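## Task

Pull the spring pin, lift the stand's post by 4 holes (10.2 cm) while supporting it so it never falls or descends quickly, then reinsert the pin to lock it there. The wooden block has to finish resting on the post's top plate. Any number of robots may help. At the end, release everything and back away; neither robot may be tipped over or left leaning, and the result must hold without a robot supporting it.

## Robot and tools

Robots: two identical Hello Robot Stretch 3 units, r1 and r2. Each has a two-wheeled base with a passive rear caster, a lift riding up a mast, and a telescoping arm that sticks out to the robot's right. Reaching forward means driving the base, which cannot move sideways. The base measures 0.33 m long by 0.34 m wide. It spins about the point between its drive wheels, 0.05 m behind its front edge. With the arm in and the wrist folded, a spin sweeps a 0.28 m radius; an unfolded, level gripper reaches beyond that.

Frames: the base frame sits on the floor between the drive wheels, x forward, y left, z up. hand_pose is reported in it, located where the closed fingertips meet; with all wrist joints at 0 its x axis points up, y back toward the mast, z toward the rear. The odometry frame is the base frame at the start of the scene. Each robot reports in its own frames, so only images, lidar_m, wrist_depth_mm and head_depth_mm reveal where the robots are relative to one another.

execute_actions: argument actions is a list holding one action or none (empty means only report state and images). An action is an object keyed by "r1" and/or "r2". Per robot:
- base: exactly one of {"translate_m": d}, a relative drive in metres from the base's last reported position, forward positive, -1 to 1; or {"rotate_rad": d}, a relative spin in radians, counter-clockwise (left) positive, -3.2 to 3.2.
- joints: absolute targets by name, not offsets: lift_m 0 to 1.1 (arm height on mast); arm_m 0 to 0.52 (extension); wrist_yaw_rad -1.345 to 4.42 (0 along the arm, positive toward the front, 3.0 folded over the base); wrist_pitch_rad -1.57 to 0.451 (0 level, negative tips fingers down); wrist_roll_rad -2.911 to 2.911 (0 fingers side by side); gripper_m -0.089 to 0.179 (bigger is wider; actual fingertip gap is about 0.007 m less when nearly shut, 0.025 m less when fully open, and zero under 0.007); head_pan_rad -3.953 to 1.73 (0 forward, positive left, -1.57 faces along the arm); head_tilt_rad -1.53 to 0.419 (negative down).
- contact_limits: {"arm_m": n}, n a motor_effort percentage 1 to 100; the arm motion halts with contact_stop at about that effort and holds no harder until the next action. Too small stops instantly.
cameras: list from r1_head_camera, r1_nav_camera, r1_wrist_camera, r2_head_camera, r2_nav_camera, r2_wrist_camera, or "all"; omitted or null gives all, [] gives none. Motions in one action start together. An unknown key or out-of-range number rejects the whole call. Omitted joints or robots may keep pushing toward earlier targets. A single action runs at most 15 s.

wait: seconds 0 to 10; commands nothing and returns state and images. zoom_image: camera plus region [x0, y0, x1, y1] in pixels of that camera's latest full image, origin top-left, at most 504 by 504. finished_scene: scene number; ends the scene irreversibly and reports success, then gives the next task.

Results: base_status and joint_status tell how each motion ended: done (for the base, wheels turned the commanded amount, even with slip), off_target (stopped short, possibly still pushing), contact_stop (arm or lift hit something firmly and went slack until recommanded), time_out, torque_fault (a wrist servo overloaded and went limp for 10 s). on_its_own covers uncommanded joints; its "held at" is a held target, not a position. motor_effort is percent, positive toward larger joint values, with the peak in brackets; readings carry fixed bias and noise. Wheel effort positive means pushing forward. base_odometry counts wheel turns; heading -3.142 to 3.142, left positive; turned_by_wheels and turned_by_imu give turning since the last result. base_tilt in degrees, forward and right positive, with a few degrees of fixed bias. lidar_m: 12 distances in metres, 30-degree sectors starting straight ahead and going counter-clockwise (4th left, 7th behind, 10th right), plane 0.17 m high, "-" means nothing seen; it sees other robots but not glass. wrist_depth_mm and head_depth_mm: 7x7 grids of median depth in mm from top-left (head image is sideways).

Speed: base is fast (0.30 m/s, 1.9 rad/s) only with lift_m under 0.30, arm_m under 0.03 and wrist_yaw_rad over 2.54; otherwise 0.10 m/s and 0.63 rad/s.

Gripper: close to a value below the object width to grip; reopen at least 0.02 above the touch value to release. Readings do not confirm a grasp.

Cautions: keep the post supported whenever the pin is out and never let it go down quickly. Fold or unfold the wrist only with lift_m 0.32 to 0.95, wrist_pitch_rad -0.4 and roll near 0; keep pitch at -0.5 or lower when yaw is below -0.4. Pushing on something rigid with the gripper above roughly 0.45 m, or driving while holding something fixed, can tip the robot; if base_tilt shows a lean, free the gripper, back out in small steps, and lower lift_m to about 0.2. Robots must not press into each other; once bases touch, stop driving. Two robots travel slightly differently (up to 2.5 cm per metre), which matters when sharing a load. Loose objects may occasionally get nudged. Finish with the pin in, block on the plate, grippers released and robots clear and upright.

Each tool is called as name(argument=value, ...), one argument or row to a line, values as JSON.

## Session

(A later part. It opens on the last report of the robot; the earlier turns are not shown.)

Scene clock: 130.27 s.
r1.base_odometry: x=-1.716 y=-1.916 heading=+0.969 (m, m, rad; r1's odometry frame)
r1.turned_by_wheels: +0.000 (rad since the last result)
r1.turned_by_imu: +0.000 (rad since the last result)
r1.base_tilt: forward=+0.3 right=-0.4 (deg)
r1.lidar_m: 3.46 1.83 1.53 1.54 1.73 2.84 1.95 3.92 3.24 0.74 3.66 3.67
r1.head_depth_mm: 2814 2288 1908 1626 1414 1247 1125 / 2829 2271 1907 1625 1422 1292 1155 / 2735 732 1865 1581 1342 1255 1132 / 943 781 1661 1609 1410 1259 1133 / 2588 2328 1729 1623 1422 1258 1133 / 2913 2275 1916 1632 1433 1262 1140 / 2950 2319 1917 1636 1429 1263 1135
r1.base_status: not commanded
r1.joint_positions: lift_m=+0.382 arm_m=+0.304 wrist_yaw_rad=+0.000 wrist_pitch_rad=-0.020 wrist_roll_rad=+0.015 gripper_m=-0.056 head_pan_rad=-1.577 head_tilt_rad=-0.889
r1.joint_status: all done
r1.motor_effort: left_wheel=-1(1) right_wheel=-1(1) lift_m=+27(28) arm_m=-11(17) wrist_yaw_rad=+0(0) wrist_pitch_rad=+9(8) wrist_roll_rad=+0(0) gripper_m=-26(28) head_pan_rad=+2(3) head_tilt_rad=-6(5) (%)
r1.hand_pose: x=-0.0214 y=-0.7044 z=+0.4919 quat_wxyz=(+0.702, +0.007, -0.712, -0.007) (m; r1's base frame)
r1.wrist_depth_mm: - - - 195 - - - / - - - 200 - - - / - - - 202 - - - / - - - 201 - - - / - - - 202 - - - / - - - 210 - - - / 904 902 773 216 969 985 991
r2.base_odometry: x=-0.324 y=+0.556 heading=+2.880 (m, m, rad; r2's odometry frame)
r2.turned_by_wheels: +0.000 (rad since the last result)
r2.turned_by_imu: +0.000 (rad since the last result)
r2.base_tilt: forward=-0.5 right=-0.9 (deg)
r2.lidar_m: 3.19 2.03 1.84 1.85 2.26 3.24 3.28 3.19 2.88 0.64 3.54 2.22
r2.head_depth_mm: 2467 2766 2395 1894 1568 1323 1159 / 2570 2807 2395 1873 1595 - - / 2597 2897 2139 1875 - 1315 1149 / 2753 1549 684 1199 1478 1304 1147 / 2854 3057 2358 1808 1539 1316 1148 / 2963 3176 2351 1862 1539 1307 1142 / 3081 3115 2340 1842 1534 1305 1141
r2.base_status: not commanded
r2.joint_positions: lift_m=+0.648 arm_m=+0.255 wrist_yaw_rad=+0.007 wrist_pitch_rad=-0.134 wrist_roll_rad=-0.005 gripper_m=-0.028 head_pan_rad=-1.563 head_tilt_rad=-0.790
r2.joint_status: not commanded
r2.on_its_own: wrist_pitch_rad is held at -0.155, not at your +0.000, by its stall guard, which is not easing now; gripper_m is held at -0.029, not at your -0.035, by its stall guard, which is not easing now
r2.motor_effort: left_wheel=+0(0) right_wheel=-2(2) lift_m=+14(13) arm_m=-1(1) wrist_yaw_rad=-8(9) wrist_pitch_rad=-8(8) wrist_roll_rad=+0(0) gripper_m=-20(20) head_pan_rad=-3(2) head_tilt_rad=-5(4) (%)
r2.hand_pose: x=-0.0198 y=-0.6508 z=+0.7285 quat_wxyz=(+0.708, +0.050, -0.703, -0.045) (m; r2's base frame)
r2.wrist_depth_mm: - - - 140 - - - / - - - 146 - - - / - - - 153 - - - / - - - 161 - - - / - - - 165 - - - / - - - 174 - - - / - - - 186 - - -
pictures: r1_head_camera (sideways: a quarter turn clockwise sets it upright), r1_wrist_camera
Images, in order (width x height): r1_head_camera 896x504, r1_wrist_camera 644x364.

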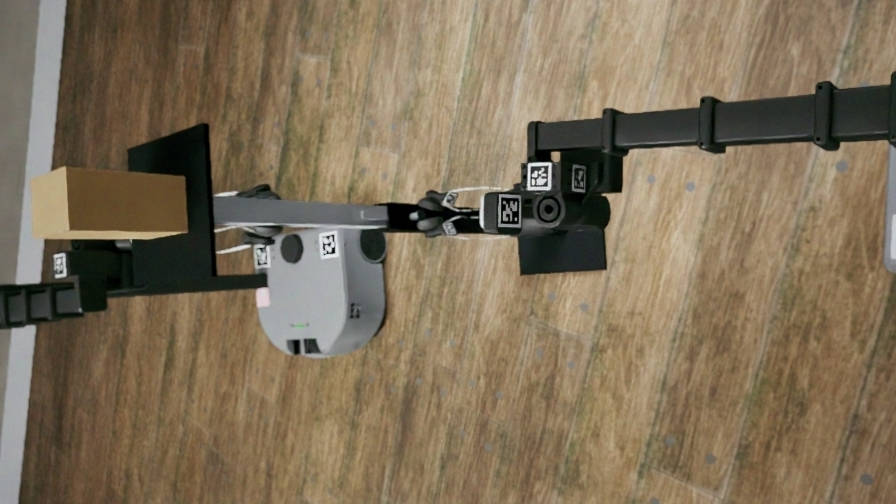

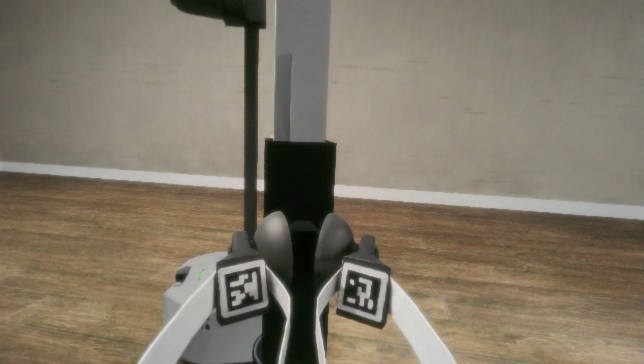

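execute_actions(
  actions=[
    {"r2":{"base":{"translate_m":0.004},"joints":{"wrist_pitch_rad":0,"lift_m":0.6485}},"r1":{"joints":{"gripper_m":0.05}}},
  ],
  cameras=[],
)

execute_actions(
  actions=[
    {"r1":{"joints":{"arm_m":0.317}}},
  ],
  cameras=["r1_head_camera","r1_wrist_camera"],
)

zoom_image(
  camera="r1_wrist_camera",
  region=[200,30,420,330],
)

execute_actions(
  actions=[
    {"r1":{"joints":{"gripper_m":-0.089}}},
  ],
  cameras=[],
)

execute_actions(
  actions=[
    {"r1":{"joints":{"arm_m":0.307}}},
  ],
  cameras=["r1_head_camera","r1_wrist_camera"],
)

zoom_image(
  camera="r1_head_camera",
  region=[370,170,490,260],
)

Scene clock: 147.77 s.
r1.base_odometry: x=-1.716 y=-1.916 heading=+0.969 (m, m, rad; r1's odometry frame)
r1.turned_by_wheels: +0.000 (rad since the last result)
r1.turned_by_imu: +0.001 (rad since the last result)
r1.base_tilt: forward=+0.5 right=-0.8 (deg)
r1.lidar_m: 3.45 1.83 1.54 1.54 1.73 2.84 1.95 3.91 3.26 0.74 3.65 3.69
r1.head_depth_mm: 2802 2292 1899 1628 1425 1252 1129 / 2814 2294 1907 1627 1421 1282 1145 / 2699 734 1854 1595 1356 1262 1133 / 945 777 1669 1594 1415 1267 1135 / 2706 2305 1718 1622 1415 1258 1134 / 2875 2305 1914 1635 1419 1263 1132 / 2931 2322 1920 1632 1425 1256 1131
r1.base_status: not commanded
r1.joint_positions: lift_m=+0.382 arm_m=+0.303 wrist_yaw_rad=+0.000 wrist_pitch_rad=-0.020 wrist_roll_rad=+0.015 gripper_m=+0.050 head_pan_rad=-1.577 head_tilt_rad=-0.889
r1.joint_status: all done
r1.motor_effort: left_wheel=-1(1) right_wheel=+0(1) lift_m=+27(27) arm_m=-7(12) wrist_yaw_rad=+1(1) wrist_pitch_rad=+8(8) wrist_roll_rad=+0(0) gripper_m=+0(79) head_pan_rad=+3(2) head_tilt_rad=-5(5) (%)
r1.hand_pose: x=-0.0214 y=-0.7041 z=+0.4919 quat_wxyz=(+0.702, +0.007, -0.712, -0.007) (m; r1's base frame)
r1.wrist_depth_mm: - - - 195 - - - / - - - 199 - - - / - - - 202 - - - / - - - 200 - - - / - - - 202 - - - / - - - 211 - - - / 906 883 778 218 934 999 -
r2.base_odometry: x=-0.328 y=+0.557 heading=+2.880 (m, m, rad; r2's odometry frame)
r2.turned_by_wheels: +0.000 (rad since the last result)
r2.turned_by_imu: +0.001 (rad since the last result)
r2.base_tilt: forward=-0.5 right=-0.9 (deg)
r2.lidar_m: 3.19 2.03 1.84 1.85 2.24 3.26 3.28 3.21 2.87 0.64 3.57 2.21
r2.head_depth_mm: 2469 2785 2406 1880 1557 1322 1155 / 2542 2850 2386 1886 1594 - - / 2604 2836 785 1863 - 1311 1150 / 2740 1562 698 1203 1489 1304 1147 / 2841 3039 2355 1817 1537 1311 1140 / 2992 3187 2334 1852 1530 1310 1142 / 3094 3173 2324 1843 1528 1302 1137
r2.base_status: done
r2.joint_positions: lift_m=+0.648 arm_m=+0.255 wrist_yaw_rad=-0.001 wrist_pitch_rad=-0.118 wrist_roll_rad=-0.005 gripper_m=-0.028 head_pan_rad=-1.563 head_tilt_rad=-0.790
r2.joint_status: wrist_pitch_rad off_target (ended at -0.118, target +0.000); the others done
r2.on_its_own: gripper_m is held at -0.029, not at your -0.035, by its stall guard, which is not easing now; wrist_pitch_rad is at rest, and its effort (+46) is outside its rest range (-20 to +32)
r2.motor_effort: left_wheel=-2(4) right_wheel=+2(2) lift_m=+25(24) arm_m=-1(1) wrist_yaw_rad=+0(9) wrist_pitch_rad=+46(47) wrist_roll_rad=+0(0) gripper_m=-21(20) head_pan_rad=-3(2) head_tilt_rad=-4(4) (%)
r2.hand_pose: x=-0.0216 y=-0.6516 z=+0.7328 quat_wxyz=(+0.708, +0.042, -0.704, -0.042) (m; r2's base frame)
r2.wrist_depth_mm: - - - 141 - - - / - - - 147 - - - / - - - 153 - - - / - - - 160 - - - / - - - 166 - - - / - - - 175 - - - / - - - 186 - - -
pictures: none
No camera images: the call's "cameras" was empty. Leave "cameras" out to get every camera's image.

Scene clock: 148.70 s.
r1.base_odometry: x=-1.716 y=-1.916 heading=+0.969 (m, m, rad; r1's odometry frame)
r1.turned_by_wheels: +0.000 (rad since the last result)
r1.turned_by_imu: +0.000 (rad since the last result)
r1.base_tilt: forward=+0.4 right=-0.5 (deg)
r1.lidar_m: 3.47 1.83 1.53 1.54 1.74 2.83 1.95 3.92 3.24 0.74 3.65 3.67
r1.head_depth_mm: 2754 2291 1910 1626 1411 1259 1134 / 2826 2295 1912 1628 1415 1274 1149 / 2715 732 1866 1596 - 1266 1134 / 945 781 1666 1611 1426 1259 1133 / 2698 2342 1729 1618 1419 1265 1129 / 2905 2302 1932 1646 1423 1260 1127 / 2946 2334 1914 1643 1428 1265 1136
r1.base_status: not commanded
r1.joint_positions: lift_m=+0.382 arm_m=+0.317 wrist_yaw_rad=+0.000 wrist_pitch_rad=-0.020 wrist_roll_rad=+0.015 gripper_m=+0.050 head_pan_rad=-1.577 head_tilt_rad=-0.889
r1.joint_status: all done
r1.motor_effort: left_wheel=-1(1) right_wheel=-1(1) lift_m=+27(27) arm_m=+7(5) wrist_yaw_rad=+1(1) wrist_pitch_rad=+8(8) wrist_roll_rad=+0(0) gripper_m=+0(1) head_pan_rad=+3(2) head_tilt_rad=-5(5) (%)
r1.hand_pose: x=-0.0214 y=-0.7173 z=+0.4919 quat_wxyz=(+0.702, +0.007, -0.712, -0.007) (m; r1's base frame)
r1.wrist_depth_mm: - - - 182 - - - / - - - 186 - - - / - - - 188 - - - / - - - 188 - - - / - - - 188 - - - / - - - 197 - - - / 864 884 750 202 924 960 993
r2.base_odometry: x=-0.328 y=+0.557 heading=+2.880 (m, m, rad; r2's odometry frame)
r2.turned_by_wheels: +0.000 (rad since the last result)
r2.turned_by_imu: +0.000 (rad since the last result)
r2.base_tilt: forward=-0.5 right=-0.8 (deg)
r2.lidar_m: 3.18 2.02 1.84 1.85 2.25 3.24 3.28 3.20 2.88 0.64 3.55 2.21
r2.head_depth_mm: 2451 2749 2395 1891 1560 1325 1152 / 2554 2829 2405 1871 1593 - - / 2599 2897 785 1873 - 1317 1148 / 2769 1571 699 1195 1487 1301 1144 / 2818 3081 2349 1819 1548 1317 1145 / 2963 3224 2339 1857 1538 1315 1135 / 3062 3145 2327 1841 1526 1306 1137
r2.base_status: not commanded
r2.joint_positions: lift_m=+0.648 arm_m=+0.255 wrist_yaw_rad=-0.001 wrist_pitch_rad=-0.118 wrist_roll_rad=-0.005 gripper_m=-0.028 head_pan_rad=-1.563 head_tilt_rad=-0.790
r2.joint_status: not commanded
r2.on_its_own: gripper_m is held at -0.029, not at your -0.035, by its stall guard, which is not easing now; wrist_pitch_rad is at rest, and its effort (+46) is outside its rest range (-20 to +32)
r2.motor_effort: left_wheel=-2(2) right_wheel=+2(3) lift_m=+25(25) arm_m=+0(1) wrist_yaw_rad=+0(0) wrist_pitch_rad=+46(46) wrist_roll_rad=+0(0) gripper_m=-20(20) head_pan_rad=-2(1) head_tilt_rad=-5(5) (%)
r2.hand_pose: x=-0.0216 y=-0.6516 z=+0.7328 quat_wxyz=(+0.708, +0.042, -0.704, -0.042) (m; r2's base frame)
r2.wrist_depth_mm: - - - 141 - - - / - - - 147 - - - / - - - 153 - - - / - - - 161 - - - / - - - 165 - - - / - - - 174 - - - / - - - 186 - - -
pictures: r1_head_camera (sideways: a quarter turn clockwise sets it upright), r1_wrist_camera
Images, in order (width x height): r1_head_camera 896x504, r1_wrist_camera 644x364.

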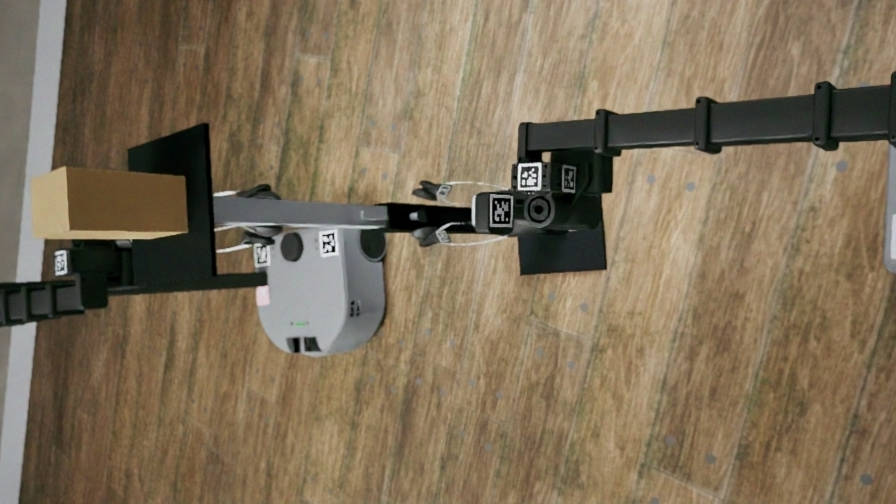

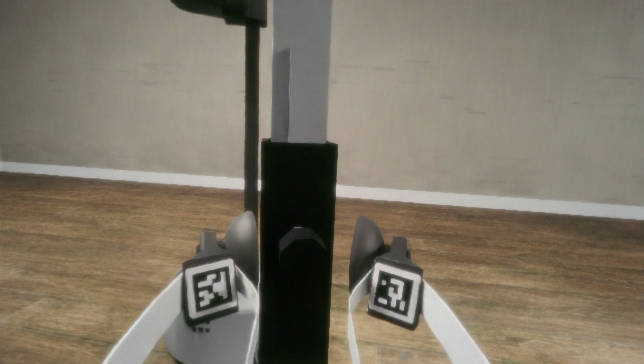

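Region (200, 30, 420, 330) of r1_wrist_camera's 644x364 image, scaled by 1.680; it fills the left 370 columns of this view, and the rest is white.

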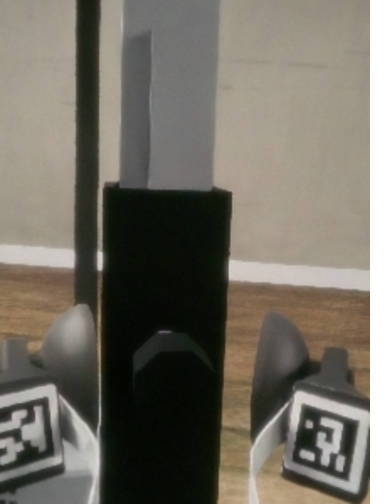

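Scene clock: 150.57 s.
r1.base_odometry: x=-1.716 y=-1.916 heading=+0.969 (m, m, rad; r1's odometry frame)
r1.turned_by_wheels: +0.000 (rad since the last result)
r1.turned_by_imu: +0.000 (rad since the last result)
r1.base_tilt: forward=+0.5 right=-0.6 (deg)
r1.lidar_m: 3.47 1.83 1.54 1.54 1.73 2.83 1.95 3.89 3.25 0.74 3.66 3.68
r1.head_depth_mm: 2770 2313 1901 1614 1417 1256 1130 / 2789 2259 1908 1630 1428 1274 1149 / 2654 732 1846 1615 1339 1261 1135 / 948 779 1681 1605 1423 1256 1130 / 2671 2290 1721 1623 1423 1253 1137 / 2925 2269 1912 1633 1419 1259 1139 / 2935 2317 1915 1635 1423 1259 1131
r1.base_status: not commanded
r1.joint_positions: lift_m=+0.382 arm_m=+0.317 wrist_yaw_rad=+0.002 wrist_pitch_rad=-0.020 wrist_roll_rad=+0.015 gripper_m=-0.087 head_pan_rad=-1.577 head_tilt_rad=-0.889
r1.joint_status: all done
r1.motor_effort: left_wheel=-1(1) right_wheel=+0(1) lift_m=+27(27) arm_m=-1(7) wrist_yaw_rad=-1(1) wrist_pitch_rad=+9(8) wrist_roll_rad=-1(0) gripper_m=-38(100) head_pan_rad=+3(3) head_tilt_rad=-5(6) (%)
r1.hand_pose: x=-0.0208 y=-0.7177 z=+0.4919 quat_wxyz=(+0.702, +0.008, -0.712, -0.006) (m; r1's base frame)
r1.wrist_depth_mm: - - - 181 - - - / - - - 186 - - - / - - - 188 - - - / - - - 186 - - - / - - - 187 - - - / - - - 154 - - - / 894 930 769 533 969 972 996
r2.base_odometry: x=-0.328 y=+0.557 heading=+2.880 (m, m, rad; r2's odometry frame)
r2.turned_by_wheels: +0.000 (rad since the last result)
r2.turned_by_imu: +0.000 (rad since the last result)
r2.base_tilt: forward=-0.5 right=-0.8 (deg)
r2.lidar_m: 3.19 2.03 1.84 1.85 2.26 3.26 3.27 3.20 2.88 0.64 3.53 2.21
r2.head_depth_mm: 2446 2760 2406 1883 1567 1324 1152 / 2560 2804 2398 1885 1600 - - / 2592 2866 782 1881 - 1324 1150 / 2751 1566 701 1191 1478 1296 1145 / 2868 3081 2352 1807 1546 1306 1143 / 2916 3183 2339 1862 1530 1304 1143 / 3060 3135 2337 1856 1525 1310 1136
r2.base_status: not commanded
r2.joint_positions: lift_m=+0.648 arm_m=+0.255 wrist_yaw_rad=-0.001 wrist_pitch_rad=-0.118 wrist_roll_rad=-0.005 gripper_m=-0.028 head_pan_rad=-1.563 head_tilt_rad=-0.790
r2.joint_status: not commanded
r2.on_its_own: gripper_m is held at -0.029, not at your -0.035, by its stall guard, which is not easing now; wrist_pitch_rad is at rest, and its effort (+46) is outside its rest range (-20 to +32)
r2.motor_effort: left_wheel=-2(2) right_wheel=+2(2) lift_m=+25(25) arm_m=+0(0) wrist_yaw_rad=+0(0) wrist_pitch_rad=+46(46) wrist_roll_rad=+0(0) gripper_m=-20(20) head_pan_rad=-2(3) head_tilt_rad=-4(5) (%)
r2.hand_pose: x=-0.0216 y=-0.6516 z=+0.7328 quat_wxyz=(+0.708, +0.042, -0.704, -0.042) (m; r2's base frame)
r2.wrist_depth_mm: - - - 141 - - - / - - - 148 - - - / - - - 153 - - - / - - - 160 - - - / - - - 167 - - - / - - - 175 - - - / - - - 185 - - -
pictures: none
No camera images: the call's "cameras" was empty. Leave "cameras" out to get every camera's image.

Scene clock: 151.77 s.
r1.base_odometry: x=-1.716 y=-1.916 heading=+0.969 (m, m, rad; r1's odometry frame)
r1.turned_by_wheels: +0.000 (rad since the last result)
r1.turned_by_imu: +0.000 (rad since the last result)
r1.base_tilt: forward=+0.5 right=-0.6 (deg)
r1.lidar_m: 3.42 1.83 1.54 1.55 1.73 2.83 1.95 3.91 3.25 0.74 3.63 3.67
r1.head_depth_mm: 2749 2307 1897 1617 1419 1263 1128 / 2780 2283 1901 1621 1422 1267 1143 / 2684 734 1858 1576 1344 1259 1139 / 940 778 1669 1607 1414 1251 1130 / 2747 2299 1723 1636 1429 1256 1139 / 2916 2278 1926 1632 1416 1258 1142 / 2892 2303 1931 1641 1425 1264 1138
r1.base_status: not commanded
r1.joint_positions: lift_m=+0.382 arm_m=+0.308 wrist_yaw_rad=+0.001 wrist_pitch_rad=-0.019 wrist_roll_rad=+0.015 gripper_m=-0.081 head_pan_rad=-1.577 head_tilt_rad=-0.889
r1.joint_status: all done
r1.on_its_own: gripper_m is held at -0.082, not at your -0.089, by its stall guard, which is still easing; arm_m is at rest, and its effort (-19) is outside its rest range (-14 to +14)
r1.motor_effort: left_wheel=+0(1) right_wheel=-1(2) lift_m=+28(29) arm_m=-19(25) wrist_yaw_rad=+0(0) wrist_pitch_rad=+8(8) wrist_roll_rad=+0(0) gripper_m=-36(38) head_pan_rad=+3(3) head_tilt_rad=-5(4) (%)
r1.hand_pose: x=-0.0211 y=-0.7089 z=+0.4919 quat_wxyz=(+0.702, +0.008, -0.712, -0.007) (m; r1's base frame)
r1.wrist_depth_mm: - - - 191 - - - / - - - 194 - - - / - - - 197 - - - / - - - 195 - - - / - - - 195 - - - / - - - 204 - - - / 899 888 771 538 969 986 -
r2.base_odometry: x=-0.328 y=+0.557 heading=+2.880 (m, m, rad; r2's odometry frame)
r2.turned_by_wheels: +0.000 (rad since the last result)
r2.turned_by_imu: +0.000 (rad since the last result)
r2.base_tilt: forward=-0.5 right=-0.9 (deg)
r2.lidar_m: 3.18 2.03 1.84 1.85 2.26 3.25 3.28 3.21 2.88 0.64 3.54 2.20
r2.head_depth_mm: 2471 2777 2402 1885 1562 1329 1148 / 2537 2864 2407 1883 1599 - - / 2601 2908 785 1870 - 1319 1150 / 2736 1570 700 1197 1481 1298 1149 / 2840 3061 2345 1809 1535 1314 1141 / 2951 3175 2341 1856 1534 1315 1140 / 3063 3143 2326 1846 1538 1302 1138
r2.base_status: not commanded
r2.joint_positions: lift_m=+0.648 arm_m=+0.255 wrist_yaw_rad=-0.001 wrist_pitch_rad=-0.119 wrist_roll_rad=-0.005 gripper_m=-0.028 head_pan_rad=-1.563 head_tilt_rad=-0.790
r2.joint_status: not commanded
r2.on_its_own: gripper_m is held at -0.029, not at your -0.035, by its stall guard, which is not easing now; wrist_pitch_rad is at rest, and its effort (+46) is outside its rest range (-20 to +32)
r2.motor_effort: left_wheel=-2(2) right_wheel=+3(1) lift_m=+25(25) arm_m=+0(0) wrist_yaw_rad=+0(0) wrist_pitch_rad=+46(46) wrist_roll_rad=+0(0) gripper_m=-19(20) head_pan_rad=-3(3) head_tilt_rad=-3(4) (%)
r2.hand_pose: x=-0.0216 y=-0.6516 z=+0.7326 quat_wxyz=(+0.708, +0.042, -0.704, -0.043) (m; r2's base frame)
r2.wrist_depth_mm: - - - 142 - - - / - - - 148 - - - / - - - 154 - - - / - - - 160 - - - / - - - 165 - - - / - - - 174 - - - / - - - 185 - - -
pictures: r1_head_camera (sideways: a quarter turn clockwise sets it upright), r1_wrist_camera
Images, in order (width x height): r1_head_camera 896x504, r1_wrist_camera 644x364.

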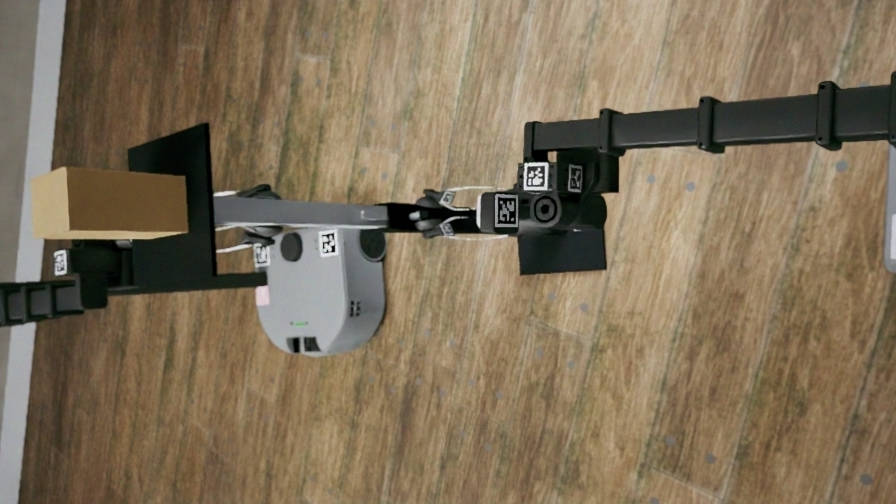

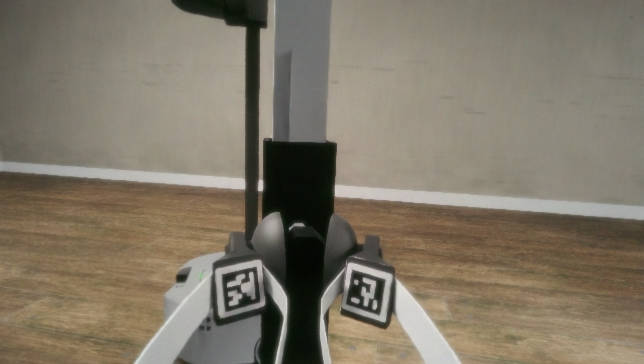

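Region (370, 170, 490, 260) of r1_head_camera's 896x504 image, scaled by 4.200, with more detail than that image has; it fills the top 378 rows of this view, and the rest is white.

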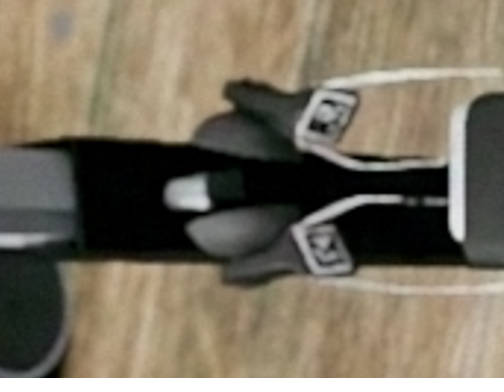

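It moved. Re-squeeze and continue.

execute_actions(
  actions=[
    {"r1":{"joints":{"gripper_m":-0.088}}},
  ],
  cameras=[],
)

execute_actions(
  actions=[
    {"r1":{"joints":{"arm_m":0.299}}},
  ],
  cameras=["r1_head_camera","r1_wrist_camera"],
)

zoom_image(
  camera="r1_head_camera",
  region=[370,170,490,260],
)

execute_actions(
  actions=[
    {"r2":{"joints":{"lift_m":0.655}}},
  ],
  cameras=["r1_wrist_camera"],
)

Scene clock: 155.93 s.
r1.base_odometry: x=-1.716 y=-1.916 heading=+0.969 (m, m, rad; r1's odometry frame)
r1.turned_by_wheels: +0.000 (rad since the last result)
r1.turned_by_imu: +0.001 (rad since the last result)
r1.base_tilt: forward=+0.6 right=-0.6 (deg)
r1.lidar_m: 3.45 1.83 1.54 1.54 1.73 2.84 1.95 3.91 3.25 0.74 3.64 3.67
r1.head_depth_mm: 2797 2304 1904 1632 1400 1261 1133 / 2795 2303 1890 1630 1414 1281 1149 / 2692 732 1851 1596 1351 1251 1138 / 940 781 1661 1614 1413 1263 1131 / 2736 2316 1709 1632 1429 1260 1138 / 2920 2333 1937 1641 1425 1269 1134 / 2937 2334 1899 1621 1411 1268 1140
r1.base_status: not commanded
r1.joint_positions: lift_m=+0.382 arm_m=+0.308 wrist_yaw_rad=+0.001 wrist_pitch_rad=-0.019 wrist_roll_rad=+0.015 gripper_m=-0.086 head_pan_rad=-1.577 head_tilt_rad=-0.889
r1.joint_status: all done
r1.on_its_own: arm_m is at rest, and its effort (-17) is outside its rest range (-14 to +14)
r1.motor_effort: left_wheel=+0(1) right_wheel=-1(1) lift_m=+29(28) arm_m=-17(18) wrist_yaw_rad=-1(0) wrist_pitch_rad=+8(8) wrist_roll_rad=+0(0) gripper_m=-37(100) head_pan_rad=+3(3) head_tilt_rad=-5(5) (%)
r1.hand_pose: x=-0.0211 y=-0.7088 z=+0.4919 quat_wxyz=(+0.702, +0.008, -0.712, -0.007) (m; r1's base frame)
r1.wrist_depth_mm: - - - 190 - - - / - - - 194 - - - / - - - 195 - - - / - - - 194 - - - / - - - 195 - - - / - - - 203 - - - / 905 902 773 214 922 - 965
r2.base_odometry: x=-0.328 y=+0.557 heading=+2.880 (m, m, rad; r2's odometry frame)
r2.turned_by_wheels: +0.000 (rad since the last result)
r2.turned_by_imu: +0.000 (rad since the last result)
r2.base_tilt: forward=-0.5 right=-0.8 (deg)
r2.lidar_m: 3.18 2.03 1.84 1.85 2.26 3.26 3.28 3.19 2.88 0.64 3.58 2.21
r2.head_depth_mm: 2469 2760 2392 1900 1554 1331 1153 / 2569 2839 2387 1890 1594 - - / 2578 2876 785 1881 - 1323 1144 / 2719 1571 699 1194 1479 1300 1146 / 2819 3055 2357 1810 1543 1306 1145 / 2980 3182 2345 1857 1535 1311 1140 / 3076 3128 2347 1840 1530 1309 1134
r2.base_status: not commanded
r2.joint_positions: lift_m=+0.648 arm_m=+0.255 wrist_yaw_rad=-0.001 wrist_pitch_rad=-0.119 wrist_roll_rad=-0.005 gripper_m=-0.028 head_pan_rad=-1.563 head_tilt_rad=-0.790
r2.joint_status: not commanded
r2.on_its_own: gripper_m is held at -0.029, not at your -0.035, by its stall guard, which is not easing now; wrist_pitch_rad is at rest, and its effort (+46) is outside its rest range (-20 to +32)
r2.motor_effort: left_wheel=-2(2) right_wheel=+3(2) lift_m=+25(25) arm_m=-1(0) wrist_yaw_rad=+0(0) wrist_pitch_rad=+46(46) wrist_roll_rad=+0(0) gripper_m=-20(20) head_pan_rad=-2(3) head_tilt_rad=-4(5) (%)
r2.hand_pose: x=-0.0216 y=-0.6516 z=+0.7326 quat_wxyz=(+0.708, +0.042, -0.704, -0.043) (m; r2's base frame)
r2.wrist_depth_mm: - - - 142 - - - / - - - 147 - - - / - - - 154 - - - / - - - 160 - - - / - - - 166 - - - / - - - 175 - - - / - - - 185 - - -
pictures: none
No camera images: the call's "cameras" was empty. Leave "cameras" out to get every camera's image.

Scene clock: 156.70 s.
r1.base_odometry: x=-1.716 y=-1.916 heading=+0.969 (m, m, rad; r1's odometry frame)
r1.turned_by_wheels: +0.000 (rad since the last result)
r1.turned_by_imu: +0.000 (rad since the last result)
r1.base_tilt: forward=+0.5 right=-0.6 (deg)
r1.lidar_m: 3.45 1.83 1.54 1.54 1.73 2.84 1.95 3.88 3.26 0.74 3.65 3.67
r1.head_depth_mm: 2791 2299 1865 1628 1427 1254 1126 / 2821 2297 1896 1620 1426 1278 1148 / 2683 734 1857 1603 1350 1261 1130 / 946 781 1669 1632 1405 1261 1134 / 2680 2301 1729 1636 1427 1257 1136 / 2882 2345 1913 1635 1432 1265 1129 / 2906 2287 1923 1632 1428 1256 1138
r1.base_status: not commanded
r1.joint_positions: lift_m=+0.382 arm_m=+0.300 wrist_yaw_rad=+0.001 wrist_pitch_rad=-0.020 wrist_roll_rad=+0.015 gripper_m=-0.083 head_pan_rad=-1.577 head_tilt_rad=-0.889
r1.joint_status: all done
r1.motor_effort: left_wheel=+0(0) right_wheel=-1(1) lift_m=+28(28) arm_m=-10(19) wrist_yaw_rad=+0(1) wrist_pitch_rad=+8(8) wrist_roll_rad=-1(0) gripper_m=-35(38) head_pan_rad=+3(3) head_tilt_rad=-5(4) (%)
r1.hand_pose: x=-0.0212 y=-0.7003 z=+0.4919 quat_wxyz=(+0.702, +0.008, -0.712, -0.007) (m; r1's base frame)
r1.wrist_depth_mm: - - - 198 - - - / - - - 203 - - - / - - - 206 - - - / - - - 204 - - - / - - - 191 - - - / - - - 214 - - - / 891 931 805 221 982 960 974
r2.base_odometry: x=-0.328 y=+0.557 heading=+2.880 (m, m, rad; r2's odometry frame)
r2.turned_by_wheels: +0.000 (rad since the last result)
r2.turned_by_imu: +0.000 (rad since the last result)
r2.base_tilt: forward=-0.5 right=-0.8 (deg)
r2.lidar_m: 3.18 2.03 1.84 1.85 2.26 3.26 3.27 3.21 2.87 0.64 3.55 2.21
r2.head_depth_mm: 2464 2737 2393 1883 1561 1328 1159 / 2533 2834 2392 1875 1590 - - / 2609 2891 787 1866 - 1318 1145 / 2748 1565 699 1209 1488 1306 1141 / 2831 3097 2335 1804 1527 1310 1143 / 2989 3173 2332 1851 1533 1308 1144 / 3131 3179 2336 1848 1537 1303 1134
r2.base_status: not commanded
r2.joint_positions: lift_m=+0.648 arm_m=+0.255 wrist_yaw_rad=-0.001 wrist_pitch_rad=-0.119 wrist_roll_rad=-0.005 gripper_m=-0.028 head_pan_rad=-1.563 head_tilt_rad=-0.790
r2.joint_status: not commanded
r2.on_its_own: gripper_m is held at -0.029, not at your -0.035, by its stall guard, which is not easing now; wrist_pitch_rad is at rest, and its effort (+46) is outside its rest range (-20 to +32)
r2.motor_effort: left_wheel=-2(2) right_wheel=+3(3) lift_m=+25(25) arm_m=+0(0) wrist_yaw_rad=-1(0) wrist_pitch_rad=+46(46) wrist_roll_rad=+0(0) gripper_m=-19(20) head_pan_rad=-2(2) head_tilt_rad=-4(5) (%)
r2.hand_pose: x=-0.0216 y=-0.6516 z=+0.7326 quat_wxyz=(+0.708, +0.042, -0.704, -0.043) (m; r2's base frame)
r2.wrist_depth_mm: - - - 141 - - - / - - - 147 - - - / - - - 153 - - - / - - - 160 - - - / - - - 166 - - - / - - - 175 - - - / - - - 187 - - -
pictures: r1_head_camera (sideways: a quarter turn clockwise sets it upright), r1_wrist_camera
Images, in order (width x height): r1_head_camera 896x504, r1_wrist_camera 644x364.

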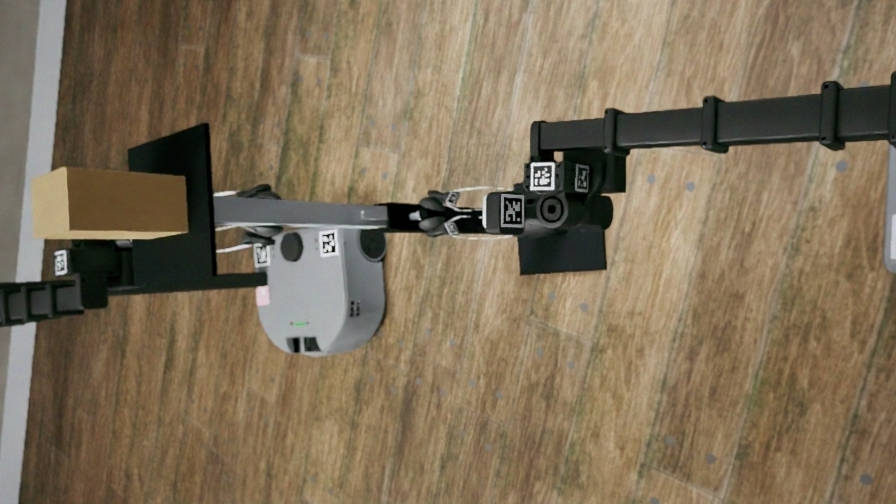

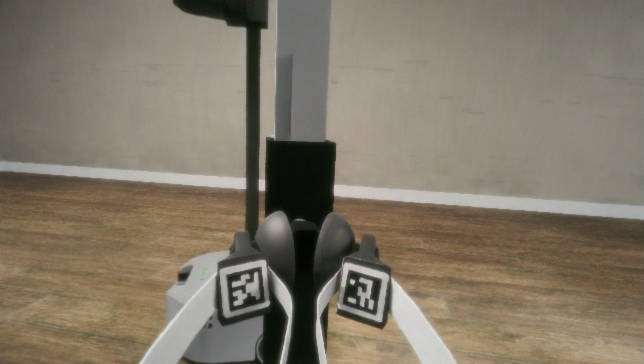

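Region (370, 170, 490, 260) of r1_head_camera's 896x504 image, scaled by 4.200, with more detail than that image has; it fills the top 378 rows of this view, and the rest is white.

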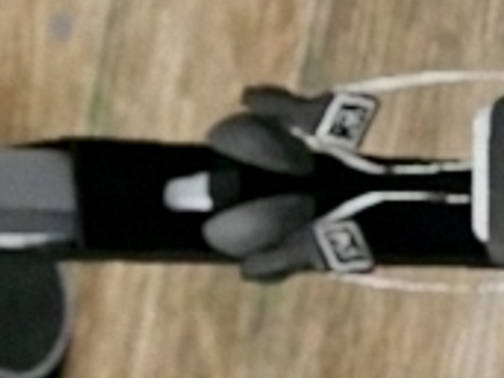

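Scene clock: 157.33 s.
r1.base_odometry: x=-1.716 y=-1.916 heading=+0.969 (m, m, rad; r1's odometry frame)
r1.turned_by_wheels: +0.000 (rad since the last result)
r1.turned_by_imu: +0.000 (rad since the last result)
r1.base_tilt: forward=+0.5 right=-0.7 (deg)
r1.lidar_m: 3.47 1.83 1.54 1.54 1.73 2.83 1.95 3.91 3.26 0.74 3.66 3.66
r1.head_depth_mm: 2749 2282 1896 1614 1416 1255 1135 / 2816 2278 1903 1631 1422 1274 1149 / 2725 733 1858 1602 1348 1267 1134 / 943 780 1674 1623 1412 1256 1142 / 2701 2308 1712 1626 1420 1262 1134 / 2901 2310 1910 1637 1413 1267 1134 / 2929 2297 1916 1633 1421 1271 1140
r1.base_status: not commanded
r1.joint_positions: lift_m=+0.382 arm_m=+0.300 wrist_yaw_rad=+0.001 wrist_pitch_rad=-0.020 wrist_roll_rad=+0.015 gripper_m=-0.080 head_pan_rad=-1.577 head_tilt_rad=-0.889
r1.joint_status: not commanded
r1.on_its_own: gripper_m is held at -0.081, not at your -0.088, by its stall guard, which is still easing
r1.motor_effort: left_wheel=+0(0) right_wheel=-1(2) lift_m=+28(28) arm_m=-10(10) wrist_yaw_rad=-1(0) wrist_pitch_rad=+8(8) wrist_roll_rad=+0(0) gripper_m=-33(36) head_pan_rad=+3(3) head_tilt_rad=-6(4) (%)
r1.hand_pose: x=-0.0212 y=-0.7003 z=+0.4919 quat_wxyz=(+0.702, +0.008, -0.712, -0.007) (m; r1's base frame)
r1.wrist_depth_mm: - - - 200 - - - / - - - 204 - - - / - - - 204 - - - / - - - 203 - - - / - - - 192 - - - / - - - 213 - - - / 889 911 778 220 960 991 -
r2.base_odometry: x=-0.328 y=+0.557 heading=+2.880 (m, m, rad; r2's odometry frame)
r2.turned_by_wheels: +0.000 (rad since the last result)
r2.turned_by_imu: +0.000 (rad since the last result)
r2.base_tilt: forward=-0.5 right=-0.8 (deg)
r2.lidar_m: 3.17 2.03 1.84 1.85 2.26 3.25 3.27 3.21 2.88 0.64 3.56 2.20
r2.head_depth_mm: 2458 2793 2386 1876 1556 1321 1168 / 2574 2840 2394 1874 1597 - - / 2613 2892 784 1870 - 1319 1146 / 2740 1555 698 1203 1467 1297 1147 / 2851 3087 2348 1819 1532 1308 1146 / 2979 3191 2345 1871 1537 1304 1140 / 3074 3123 2331 1853 1528 1302 1135
r2.base_status: not commanded
r2.joint_positions: lift_m=+0.654 arm_m=+0.255 wrist_yaw_rad=-0.001 wrist_pitch_rad=-0.139 wrist_roll_rad=-0.005 gripper_m=-0.028 head_pan_rad=-1.563 head_tilt_rad=-0.790
r2.joint_status: all done
r2.on_its_own: gripper_m is held at -0.029, not at your -0.035, by its stall guard, which is not easing now; wrist_pitch_rad is at rest, and its effort (+53) is outside its rest range (-20 to +32)
r2.motor_effort: left_wheel=-3(2) right_wheel=+2(2) lift_m=+33(33) arm_m=+0(1) wrist_yaw_rad=+0(0) wrist_pitch_rad=+53(54) wrist_roll_rad=+0(0) gripper_m=-20(19) head_pan_rad=-2(3) head_tilt_rad=-5(5) (%)
r2.hand_pose: x=-0.0216 y=-0.6504 z=+0.7336 quat_wxyz=(+0.708, +0.049, -0.703, -0.049) (m; r2's base frame)
r2.wrist_depth_mm: - - - 139 - - - / - - - 146 - - - / - - - 152 - - - / - - - 160 - - - / - - - 166 - - - / - - - 177 - - - / - - - 188 - - -
pictures: r1_wrist_camera
Images, in order (width x height): r1_wrist_camera 644x364.

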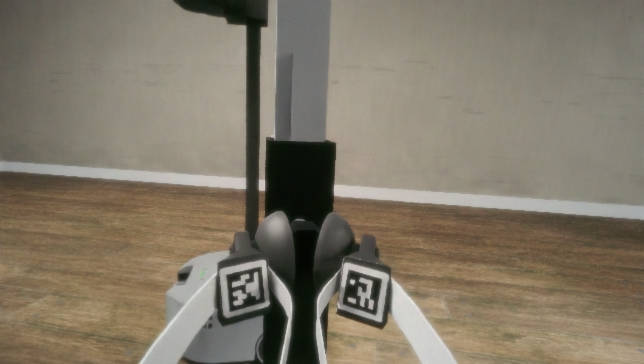

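execute_actions(
  actions=[
    {"r2":{"joints":{"lift_m":0.640}},"r1":{"joints":{"gripper_m":0.05}}},
  ],
  cameras=[],
)

execute_actions(
  actions=[
    {"r1":{"joints":{"arm_m":0.317}},"r2":{"joints":{"wrist_pitch_rad":0}}},
  ],
  cameras=["r1_wrist_camera"],
)

execute_actions(
  actions=[
    {"r2":{"joints":{"lift_m":0.6465}}},
  ],
  cameras=["r1_wrist_camera"],
)

execute_actions(
  actions=[
    {"r1":{"joints":{"gripper_m":-0.089}}},
  ],
  cameras=[],
)

execute_actions(
  actions=[
    {"r1":{"joints":{"arm_m":0.305}}},
  ],
  cameras=["r1_head_camera","r1_wrist_camera"],
)

zoom_image(
  camera="r1_head_camera",
  region=[370,170,490,260],
)

Scene clock: 165.90 s.
r1.base_odometry: x=-1.716 y=-1.916 heading=+0.969 (m, m, rad; r1's odometry frame)
r1.turned_by_wheels: +0.000 (rad since the last result)
r1.turned_by_imu: +0.001 (rad since the last result)
r1.base_tilt: forward=+0.4 right=-0.6 (deg)
r1.lidar_m: 3.47 1.82 1.54 1.55 1.73 2.84 1.95 3.94 3.26 0.74 3.66 3.67
r1.head_depth_mm: 2759 2283 1894 1610 1419 1248 1134 / 2794 2280 1902 1625 1435 1290 1149 / 2771 742 1864 1592 1349 1258 1134 / 975 790 1670 1610 1405 1263 1132 / 2613 2297 1726 1629 1412 1262 1133 / 2849 2284 1908 1645 1425 1258 1137 / 2884 2307 1907 1642 1435 1260 1131
r1.base_status: not commanded
r1.joint_positions: lift_m=+0.382 arm_m=+0.299 wrist_yaw_rad=+0.001 wrist_pitch_rad=-0.020 wrist_roll_rad=+0.015 gripper_m=+0.050 head_pan_rad=-1.577 head_tilt_rad=-0.889
r1.joint_status: all done
r1.motor_effort: left_wheel=-1(1) right_wheel=-1(0) lift_m=+28(28) arm_m=-6(11) wrist_yaw_rad=+0(0) wrist_pitch_rad=+8(9) wrist_roll_rad=+0(0) gripper_m=+0(80) head_pan_rad=+3(3) head_tilt_rad=-5(5) (%)
r1.hand_pose: x=-0.0212 y=-0.7001 z=+0.4919 quat_wxyz=(+0.702, +0.007, -0.712, -0.007) (m; r1's base frame)
r1.wrist_depth_mm: - - - 199 - - - / - - - 204 - - - / - - - 206 - - - / - - - 204 - - - / - - - 206 - - - / - - - 215 - - - / 858 838 799 222 925 979 974
r2.base_odometry: x=-0.328 y=+0.557 heading=+2.880 (m, m, rad; r2's odometry frame)
r2.turned_by_wheels: +0.000 (rad since the last result)
r2.turned_by_imu: +0.001 (rad since the last result)
r2.base_tilt: forward=-0.5 right=-0.9 (deg)
r2.lidar_m: 3.19 2.03 1.84 1.85 2.27 3.25 3.25 3.20 2.88 0.64 3.56 2.21
r2.head_depth_mm: 2464 2780 2396 1890 1557 1325 1155 / 2564 2825 2405 1889 1586 - - / 2613 2859 2218 1824 - 1314 1155 / 2716 1573 709 1178 1505 1308 1147 / 2849 3100 2343 1805 1544 1319 1146 / 2964 3154 2350 1855 1532 1302 1143 / 3054 3202 2336 1861 1532 1300 1138
r2.base_status: not commanded
r2.joint_positions: lift_m=+0.640 arm_m=+0.255 wrist_yaw_rad=-0.001 wrist_pitch_rad=-0.171 wrist_roll_rad=-0.005 gripper_m=-0.028 head_pan_rad=-1.563 head_tilt_rad=-0.790
r2.joint_status: all done
r2.on_its_own: wrist_pitch_rad is held at -0.156, not at your +0.000, by its stall guard, which is not easing now; gripper_m is held at -0.029, not at your -0.035, by its stall guard, which is not easing now
r2.motor_effort: left_wheel=-2(1) right_wheel=+2(2) lift_m=+14(27) arm_m=+4(4) wrist_yaw_rad=+1(0) wrist_pitch_rad=+6(24) wrist_roll_rad=+0(0) gripper_m=-18(19) head_pan_rad=-2(3) head_tilt_rad=-6(5) (%)
r2.hand_pose: x=-0.0217 y=-0.6480 z=+0.7117 quat_wxyz=(+0.707, +0.061, -0.702, -0.061) (m; r2's base frame)
r2.wrist_depth_mm: - - - 141 - - - / - - - 147 - - - / - - - 154 - - - / - - - 162 - - - / - - - 169 - - - / - - - 178 - - - / - - - 308 - - -
pictures: none
No camera images: the call's "cameras" was empty. Leave "cameras" out to get every camera's image.

Scene clock: 166.90 s.
r1.base_odometry: x=-1.716 y=-1.916 heading=+0.969 (m, m, rad; r1's odometry frame)
r1.turned_by_wheels: +0.000 (rad since the last result)
r1.turned_by_imu: +0.000 (rad since the last result)
r1.base_tilt: forward=+0.5 right=-0.6 (deg)
r1.lidar_m: 3.45 1.83 1.54 1.54 1.74 2.83 1.95 3.90 3.26 0.74 3.67 3.67
r1.head_depth_mm: 2763 2270 1906 1617 1419 1254 1125 / 2814 2288 1922 1627 1414 1285 1143 / 2767 747 1867 1600 - 1261 1123 / 966 790 1683 1591 1412 1264 1139 / 2612 2313 1727 1624 1426 1259 1129 / 2941 2335 1912 1629 1432 1264 1138 / 2909 2326 1916 1640 1411 1266 1130
r1.base_status: not commanded
r1.joint_positions: lift_m=+0.382 arm_m=+0.317 wrist_yaw_rad=+0.001 wrist_pitch_rad=-0.020 wrist_roll_rad=+0.015 gripper_m=+0.050 head_pan_rad=-1.577 head_tilt_rad=-0.889
r1.joint_status: all done
r1.motor_effort: left_wheel=-1(1) right_wheel=+0(0) lift_m=+28(28) arm_m=+6(10) wrist_yaw_rad=+0(0) wrist_pitch_rad=+8(8) wrist_roll_rad=+0(0) gripper_m=+0(1) head_pan_rad=+3(3) head_tilt_rad=-6(5) (%)
r1.hand_pose: x=-0.0212 y=-0.7173 z=+0.4919 quat_wxyz=(+0.702, +0.007, -0.712, -0.007) (m; r1's base frame)
r1.wrist_depth_mm: - - - 182 - - - / - - - 186 - - - / - - - 189 - - - / - - - 187 - - - / - - - 188 - - - / - - - 196 - - - / 890 848 759 203 924 991 -
r2.base_odometry: x=-0.328 y=+0.557 heading=+2.880 (m, m, rad; r2's odometry frame)
r2.turned_by_wheels: +0.000 (rad since the last result)
r2.turned_by_imu: +0.000 (rad since the last result)
r2.base_tilt: forward=-0.5 right=-0.8 (deg)
r2.lidar_m: 3.19 2.03 1.84 1.85 2.26 3.25 3.27 3.20 2.88 0.64 3.55 2.21
r2.head_depth_mm: 2480 2768 2397 1889 1554 1328 1154 / 2570 2834 2401 1884 1589 - - / 2599 2886 2226 1809 - 1308 1148 / 2756 1557 706 1187 1502 1302 1154 / 2852 3029 2345 1799 1540 1313 1141 / 2941 3164 2338 1857 1534 1301 1145 / 3081 3149 2332 1842 1535 1305 1138
r2.base_status: not commanded
r2.joint_positions: lift_m=+0.640 arm_m=+0.255 wrist_yaw_rad=-0.001 wrist_pitch_rad=-0.153 wrist_roll_rad=-0.005 gripper_m=-0.028 head_pan_rad=-1.563 head_tilt_rad=-0.790
r2.joint_status: wrist_pitch_rad off_target (ended at -0.153, target +0.000)
r2.on_its_own: gripper_m is held at -0.029, not at your -0.035, by its stall guard, which is not easing now; wrist_pitch_rad is at rest, and its effort (+59) is outside its rest range (-20 to +32)
r2.motor_effort: left_wheel=-2(1) right_wheel=+2(2) lift_m=+21(21) arm_m=+5(6) wrist_yaw_rad=+1(1) wrist_pitch_rad=+59(60) wrist_roll_rad=+0(0) gripper_m=-19(19) head_pan_rad=-2(3) head_tilt_rad=-4(4) (%)
r2.hand_pose: x=-0.0217 y=-0.6491 z=+0.7159 quat_wxyz=(+0.707, +0.054, -0.703, -0.055) (m; r2's base frame)
r2.wrist_depth_mm: - - - 141 - - - / - - - 148 - - - / - - - 154 - - - / - - - 162 - - - / - - - 169 - - - / - - - 178 - - - / - - - 297 - - -
pictures: r1_wrist_camera
Images, in order (width x height): r1_wrist_camera 644x364.

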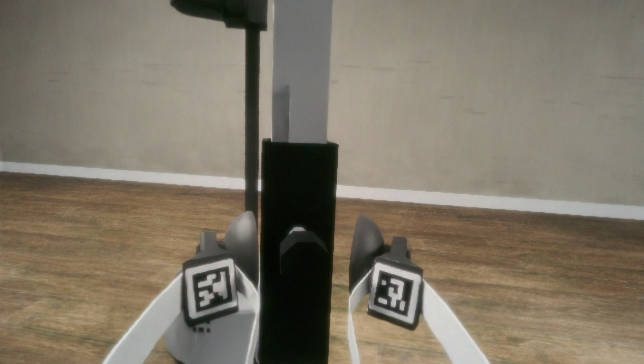

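Scene clock: 167.53 s.
r1.base_odometry: x=-1.716 y=-1.916 heading=+0.969 (m, m, rad; r1's odometry frame)
r1.turned_by_wheels: +0.000 (rad since the last result)
r1.turned_by_imu: +0.000 (rad since the last result)
r1.base_tilt: forward=+0.4 right=-0.7 (deg)
r1.lidar_m: 3.45 1.83 1.54 1.54 1.74 2.83 1.95 3.93 3.26 0.74 3.65 3.68
r1.head_depth_mm: 2741 2291 1902 1609 1416 1264 1137 / 2784 2301 1905 1628 1413 1273 1148 / 2767 745 1861 1597 - 1261 1136 / 976 790 1669 1593 1413 1265 1129 / 2744 2301 1725 1637 1425 1264 1133 / 2937 2311 1924 1624 1420 1262 1139 / 2946 2317 1919 1643 1426 1265 1138
r1.base_status: not commanded
r1.joint_positions: lift_m=+0.382 arm_m=+0.317 wrist_yaw_rad=+0.001 wrist_pitch_rad=-0.020 wrist_roll_rad=+0.015 gripper_m=+0.050 head_pan_rad=-1.577 head_tilt_rad=-0.889
r1.joint_status: not commanded
r1.motor_effort: left_wheel=-1(1) right_wheel=+0(0) lift_m=+28(28) arm_m=+7(8) wrist_yaw_rad=-1(1) wrist_pitch_rad=+8(8) wrist_roll_rad=+0(1) gripper_m=+0(1) head_pan_rad=+3(3) head_tilt_rad=-5(5) (%)
r1.hand_pose: x=-0.0212 y=-0.7173 z=+0.4919 quat_wxyz=(+0.702, +0.007, -0.712, -0.007) (m; r1's base frame)
r1.wrist_depth_mm: - - - 181 - - - / - - - 186 - - - / - - - 190 - - - / - - - 188 - - - / - - - 189 - - - / - - - 197 - - - / 892 875 746 202 954 993 987
r2.base_odometry: x=-0.328 y=+0.557 heading=+2.880 (m, m, rad; r2's odometry frame)
r2.turned_by_wheels: +0.000 (rad since the last result)
r2.turned_by_imu: +0.000 (rad since the last result)
r2.base_tilt: forward=-0.6 right=-0.8 (deg)
r2.lidar_m: 3.17 2.04 1.84 1.85 2.25 3.25 3.27 3.19 2.87 0.64 3.55 2.21
r2.head_depth_mm: 2463 2764 2408 1889 1558 1325 1157 / 2543 2836 2400 1879 1591 - - / 2609 2917 2223 1822 - 1319 1147 / 2744 1574 707 1191 1508 1303 1145 / 2852 3055 2341 1810 1527 1311 1139 / 2937 3191 2337 1853 1534 1303 1143 / 3087 3189 2336 1836 1533 1311 1135
r2.base_status: not commanded
r2.joint_positions: lift_m=+0.646 arm_m=+0.255 wrist_yaw_rad=-0.001 wrist_pitch_rad=-0.169 wrist_roll_rad=-0.005 gripper_m=-0.028 head_pan_rad=-1.563 head_tilt_rad=-0.790
r2.joint_status: all done
r2.on_its_own: gripper_m is held at -0.029, not at your -0.035, by its stall guard, which is not easing now; wrist_pitch_rad is at rest, and its effort (+65) is outside its rest range (-20 to +32)
r2.motor_effort: left_wheel=-2(2) right_wheel=+2(2) lift_m=+33(33) arm_m=+5(6) wrist_yaw_rad=+1(1) wrist_pitch_rad=+65(66) wrist_roll_rad=+0(0) gripper_m=-19(20) head_pan_rad=-2(2) head_tilt_rad=-4(4) (%)
r2.hand_pose: x=-0.0217 y=-0.6481 z=+0.7176 quat_wxyz=(+0.707, +0.060, -0.702, -0.060) (m; r2's base frame)
r2.wrist_depth_mm: - - - 140 - - - / - - - 147 - - - / - - - 155 - - - / - - - 162 - - - / - - - 169 - - - / - - - 181 - - - / - - - 300 - - -
pictures: r1_wrist_camera
Images, in order (width x height): r1_wrist_camera 644x364.

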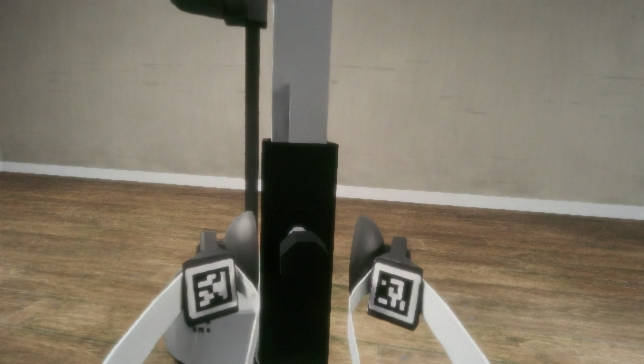

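Scene clock: 169.40 s.
r1.base_odometry: x=-1.716 y=-1.916 heading=+0.969 (m, m, rad; r1's odometry frame)
r1.turned_by_wheels: +0.000 (rad since the last result)
r1.turned_by_imu: +0.000 (rad since the last result)
r1.base_tilt: forward=+0.4 right=-0.6 (deg)
r1.lidar_m: 3.48 1.83 1.53 1.54 1.74 2.84 1.95 3.91 3.26 0.74 3.67 3.66
r1.head_depth_mm: 2781 2252 1892 1621 1426 1254 1132 / 2804 2277 1906 1621 1419 1281 1153 / 2811 760 1865 1615 1369 1255 1136 / 971 784 1665 1609 1401 1258 1128 / 2733 2290 1727 1625 1426 1260 1134 / 2880 2333 1933 1631 1419 1262 1128 / 2937 2322 1896 1636 1419 1266 1135
r1.base_status: not commanded
r1.joint_positions: lift_m=+0.382 arm_m=+0.317 wrist_yaw_rad=+0.003 wrist_pitch_rad=-0.020 wrist_roll_rad=+0.015 gripper_m=-0.087 head_pan_rad=-1.577 head_tilt_rad=-0.889
r1.joint_status: all done
r1.motor_effort: left_wheel=-1(1) right_wheel=-1(0) lift_m=+29(29) arm_m=-5(7) wrist_yaw_rad=-2(1) wrist_pitch_rad=+8(8) wrist_roll_rad=+0(0) gripper_m=-38(100) head_pan_rad=+2(3) head_tilt_rad=-5(5) (%)
r1.hand_pose: x=-0.0206 y=-0.7180 z=+0.4919 quat_wxyz=(+0.702, +0.008, -0.712, -0.006) (m; r1's base frame)
r1.wrist_depth_mm: - - - 181 - - - / - - - 183 - - - / - - - 188 - - - / - - - 185 - - - / - - - 186 - - - / - - - 150 - - - / 888 912 766 525 966 960 1000
r2.base_odometry: x=-0.328 y=+0.557 heading=+2.880 (m, m, rad; r2's odometry frame)
r2.turned_by_wheels: +0.000 (rad since the last result)
r2.turned_by_imu: +0.000 (rad since the last result)
r2.base_tilt: forward=-0.5 right=-0.8 (deg)
r2.lidar_m: 3.19 2.03 1.84 1.85 2.25 3.26 3.25 3.20 2.88 0.64 3.55 2.21
r2.head_depth_mm: 2470 2768 2401 1888 1551 1325 1151 / 2531 2817 2393 1886 1591 - - / 2628 2913 2205 1818 - 1324 1146 / 2731 1559 702 1440 1507 1309 1152 / 2828 3079 2350 1811 1542 1312 1145 / 2975 3202 2350 1852 1522 1305 1135 / 3080 3174 2325 1854 1530 1307 1139
r2.base_status: not commanded
r2.joint_positions: lift_m=+0.646 arm_m=+0.255 wrist_yaw_rad=-0.001 wrist_pitch_rad=-0.161 wrist_roll_rad=-0.005 gripper_m=-0.028 head_pan_rad=-1.563 head_tilt_rad=-0.790
r2.joint_status: not commanded
r2.on_its_own: gripper_m is held at -0.029, not at your -0.035, by its stall guard, which is not easing now; wrist_pitch_rad is at rest, and its effort (+62) is outside its rest range (-20 to +32)
r2.motor_effort: left_wheel=-1(0) right_wheel=+2(1) lift_m=+33(33) arm_m=+6(6) wrist_yaw_rad=+1(0) wrist_pitch_rad=+62(65) wrist_roll_rad=+0(0) gripper_m=-19(19) head_pan_rad=-2(1) head_tilt_rad=-5(4) (%)
r2.hand_pose: x=-0.0217 y=-0.6486 z=+0.7197 quat_wxyz=(+0.707, +0.057, -0.703, -0.057) (m; r2's base frame)
r2.wrist_depth_mm: - - - 141 - - - / - - - 146 - - - / - - - 155 - - - / - - - 162 - - - / - - - 169 - - - / - - - 180 - - - / - - - 399 - - -
pictures: none
No camera images: the call's "cameras" was empty. Leave "cameras" out to get every camera's image.

Scene clock: 170.33 s.
r1.base_odometry: x=-1.716 y=-1.916 heading=+0.969 (m, m, rad; r1's odometry frame)
r1.turned_by_wheels: +0.000 (rad since the last result)
r1.turned_by_imu: +0.000 (rad since the last result)
r1.base_tilt: forward=+0.6 right=-0.5 (deg)
r1.lidar_m: 3.45 1.83 1.54 1.55 1.73 2.83 1.95 3.90 3.27 0.74 3.64 3.67
r1.head_depth_mm: 2753 2283 1895 1620 1412 1256 1133 / 2825 2291 1902 1623 1418 1289 1152 / 2805 759 1863 1600 1348 1253 1136 / 977 784 1661 1621 1407 1262 1141 / 2718 2339 1706 1639 1421 1271 1135 / 2900 2315 1932 1637 1424 1258 1135 / 2920 2321 1906 1630 1437 1264 1131
r1.base_status: not commanded
r1.joint_positions: lift_m=+0.382 arm_m=+0.306 wrist_yaw_rad=+0.001 wrist_pitch_rad=-0.019 wrist_roll_rad=+0.015 gripper_m=-0.084 head_pan_rad=-1.577 head_tilt_rad=-0.889
r1.joint_status: all done
r1.on_its_own: arm_m is at rest, and its effort (-18) is outside its rest range (-14 to +14)
r1.motor_effort: left_wheel=+0(1) right_wheel=-1(2) lift_m=+28(29) arm_m=-18(28) wrist_yaw_rad=-1(3) wrist_pitch_rad=+8(8) wrist_roll_rad=+0(0) gripper_m=-37(38) head_pan_rad=+3(3) head_tilt_rad=-6(5) (%)
r1.hand_pose: x=-0.0211 y=-0.7068 z=+0.4921 quat_wxyz=(+0.702, +0.007, -0.712, -0.006) (m; r1's base frame)
r1.wrist_depth_mm: - - - 193 - - - / - - - 196 - - - / - - - 200 - - - / - - - 198 - - - / - - - 199 - - - / - - - 208 - - - / 869 903 780 546 974 987 996
r2.base_odometry: x=-0.328 y=+0.557 heading=+2.880 (m, m, rad; r2's odometry frame)
r2.turned_by_wheels: +0.000 (rad since the last result)
r2.turned_by_imu: +0.000 (rad since the last result)
r2.base_tilt: forward=-0.5 right=-0.8 (deg)
r2.lidar_m: 3.19 2.03 1.83 1.85 2.25 3.25 3.29 3.20 2.88 0.64 3.57 2.21
r2.head_depth_mm: 2461 2775 2406 1886 1548 1325 1153 / 2542 2831 2396 1880 1590 - - / 2607 2879 2221 1831 - 1316 1147 / 2732 1562 701 1447 1510 1309 1145 / 2829 3057 2353 1811 1548 1316 1144 / 2981 3186 2338 1862 1528 1316 1145 / 3051 3231 2329 1845 1535 1304 1137
r2.base_status: not commanded
r2.joint_positions: lift_m=+0.646 arm_m=+0.255 wrist_yaw_rad=-0.001 wrist_pitch_rad=-0.161 wrist_roll_rad=-0.005 gripper_m=-0.028 head_pan_rad=-1.563 head_tilt_rad=-0.790
r2.joint_status: not commanded
r2.on_its_own: gripper_m is held at -0.029, not at your -0.035, by its stall guard, which is not easing now; wrist_pitch_rad is at rest, and its effort (+62) is outside its rest range (-20 to +32)
r2.motor_effort: left_wheel=-2(2) right_wheel=+2(2) lift_m=+33(33) arm_m=+6(6) wrist_yaw_rad=+1(1) wrist_pitch_rad=+62(62) wrist_roll_rad=+0(0) gripper_m=-19(19) head_pan_rad=-3(2) head_tilt_rad=-5(4) (%)
r2.hand_pose: x=-0.0217 y=-0.6486 z=+0.7197 quat_wxyz=(+0.707, +0.057, -0.703, -0.057) (m; r2's base frame)
r2.wrist_depth_mm: - - - 141 - - - / - - - 146 - - - / - - - 154 - - - / - - - 162 - - - / - - - 169 - - - / - - - 179 - - - / - - - 407 - - -
pictures: r1_head_camera (sideways: a quarter turn clockwise sets it upright), r1_wrist_camera
Images, in order (width x height): r1_head_camera 896x504, r1_wrist_camera 644x364.

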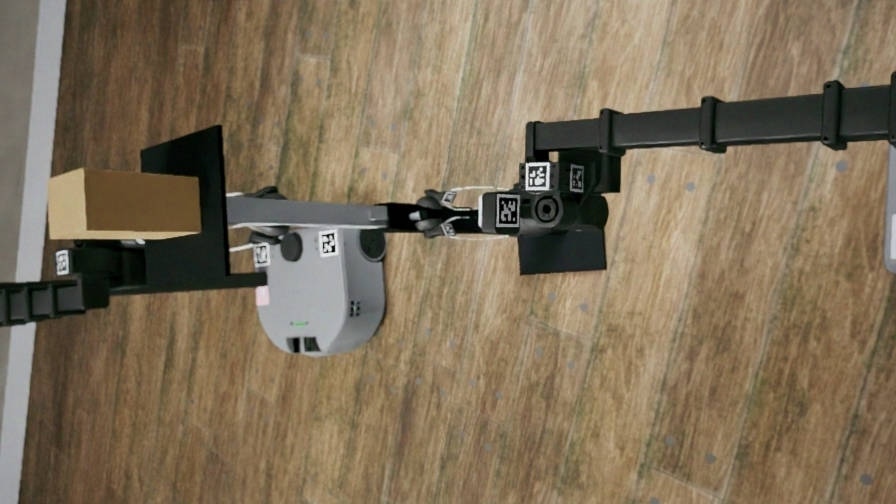

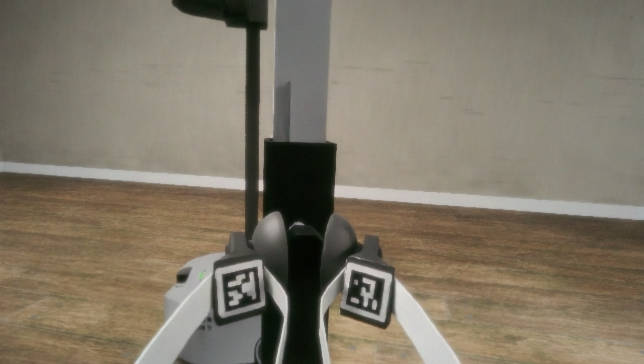

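Region (370, 170, 490, 260) of r1_head_camera's 896x504 image, scaled by 4.200, with more detail than that image has; it fills the top 378 rows of this view, and the rest is white.

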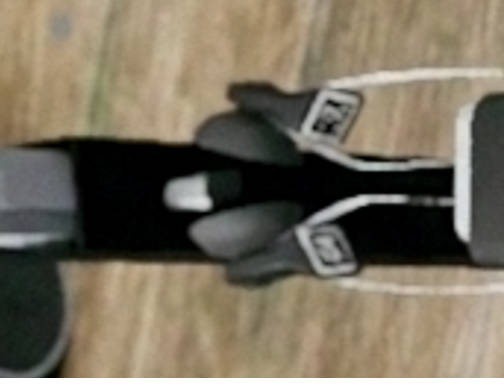

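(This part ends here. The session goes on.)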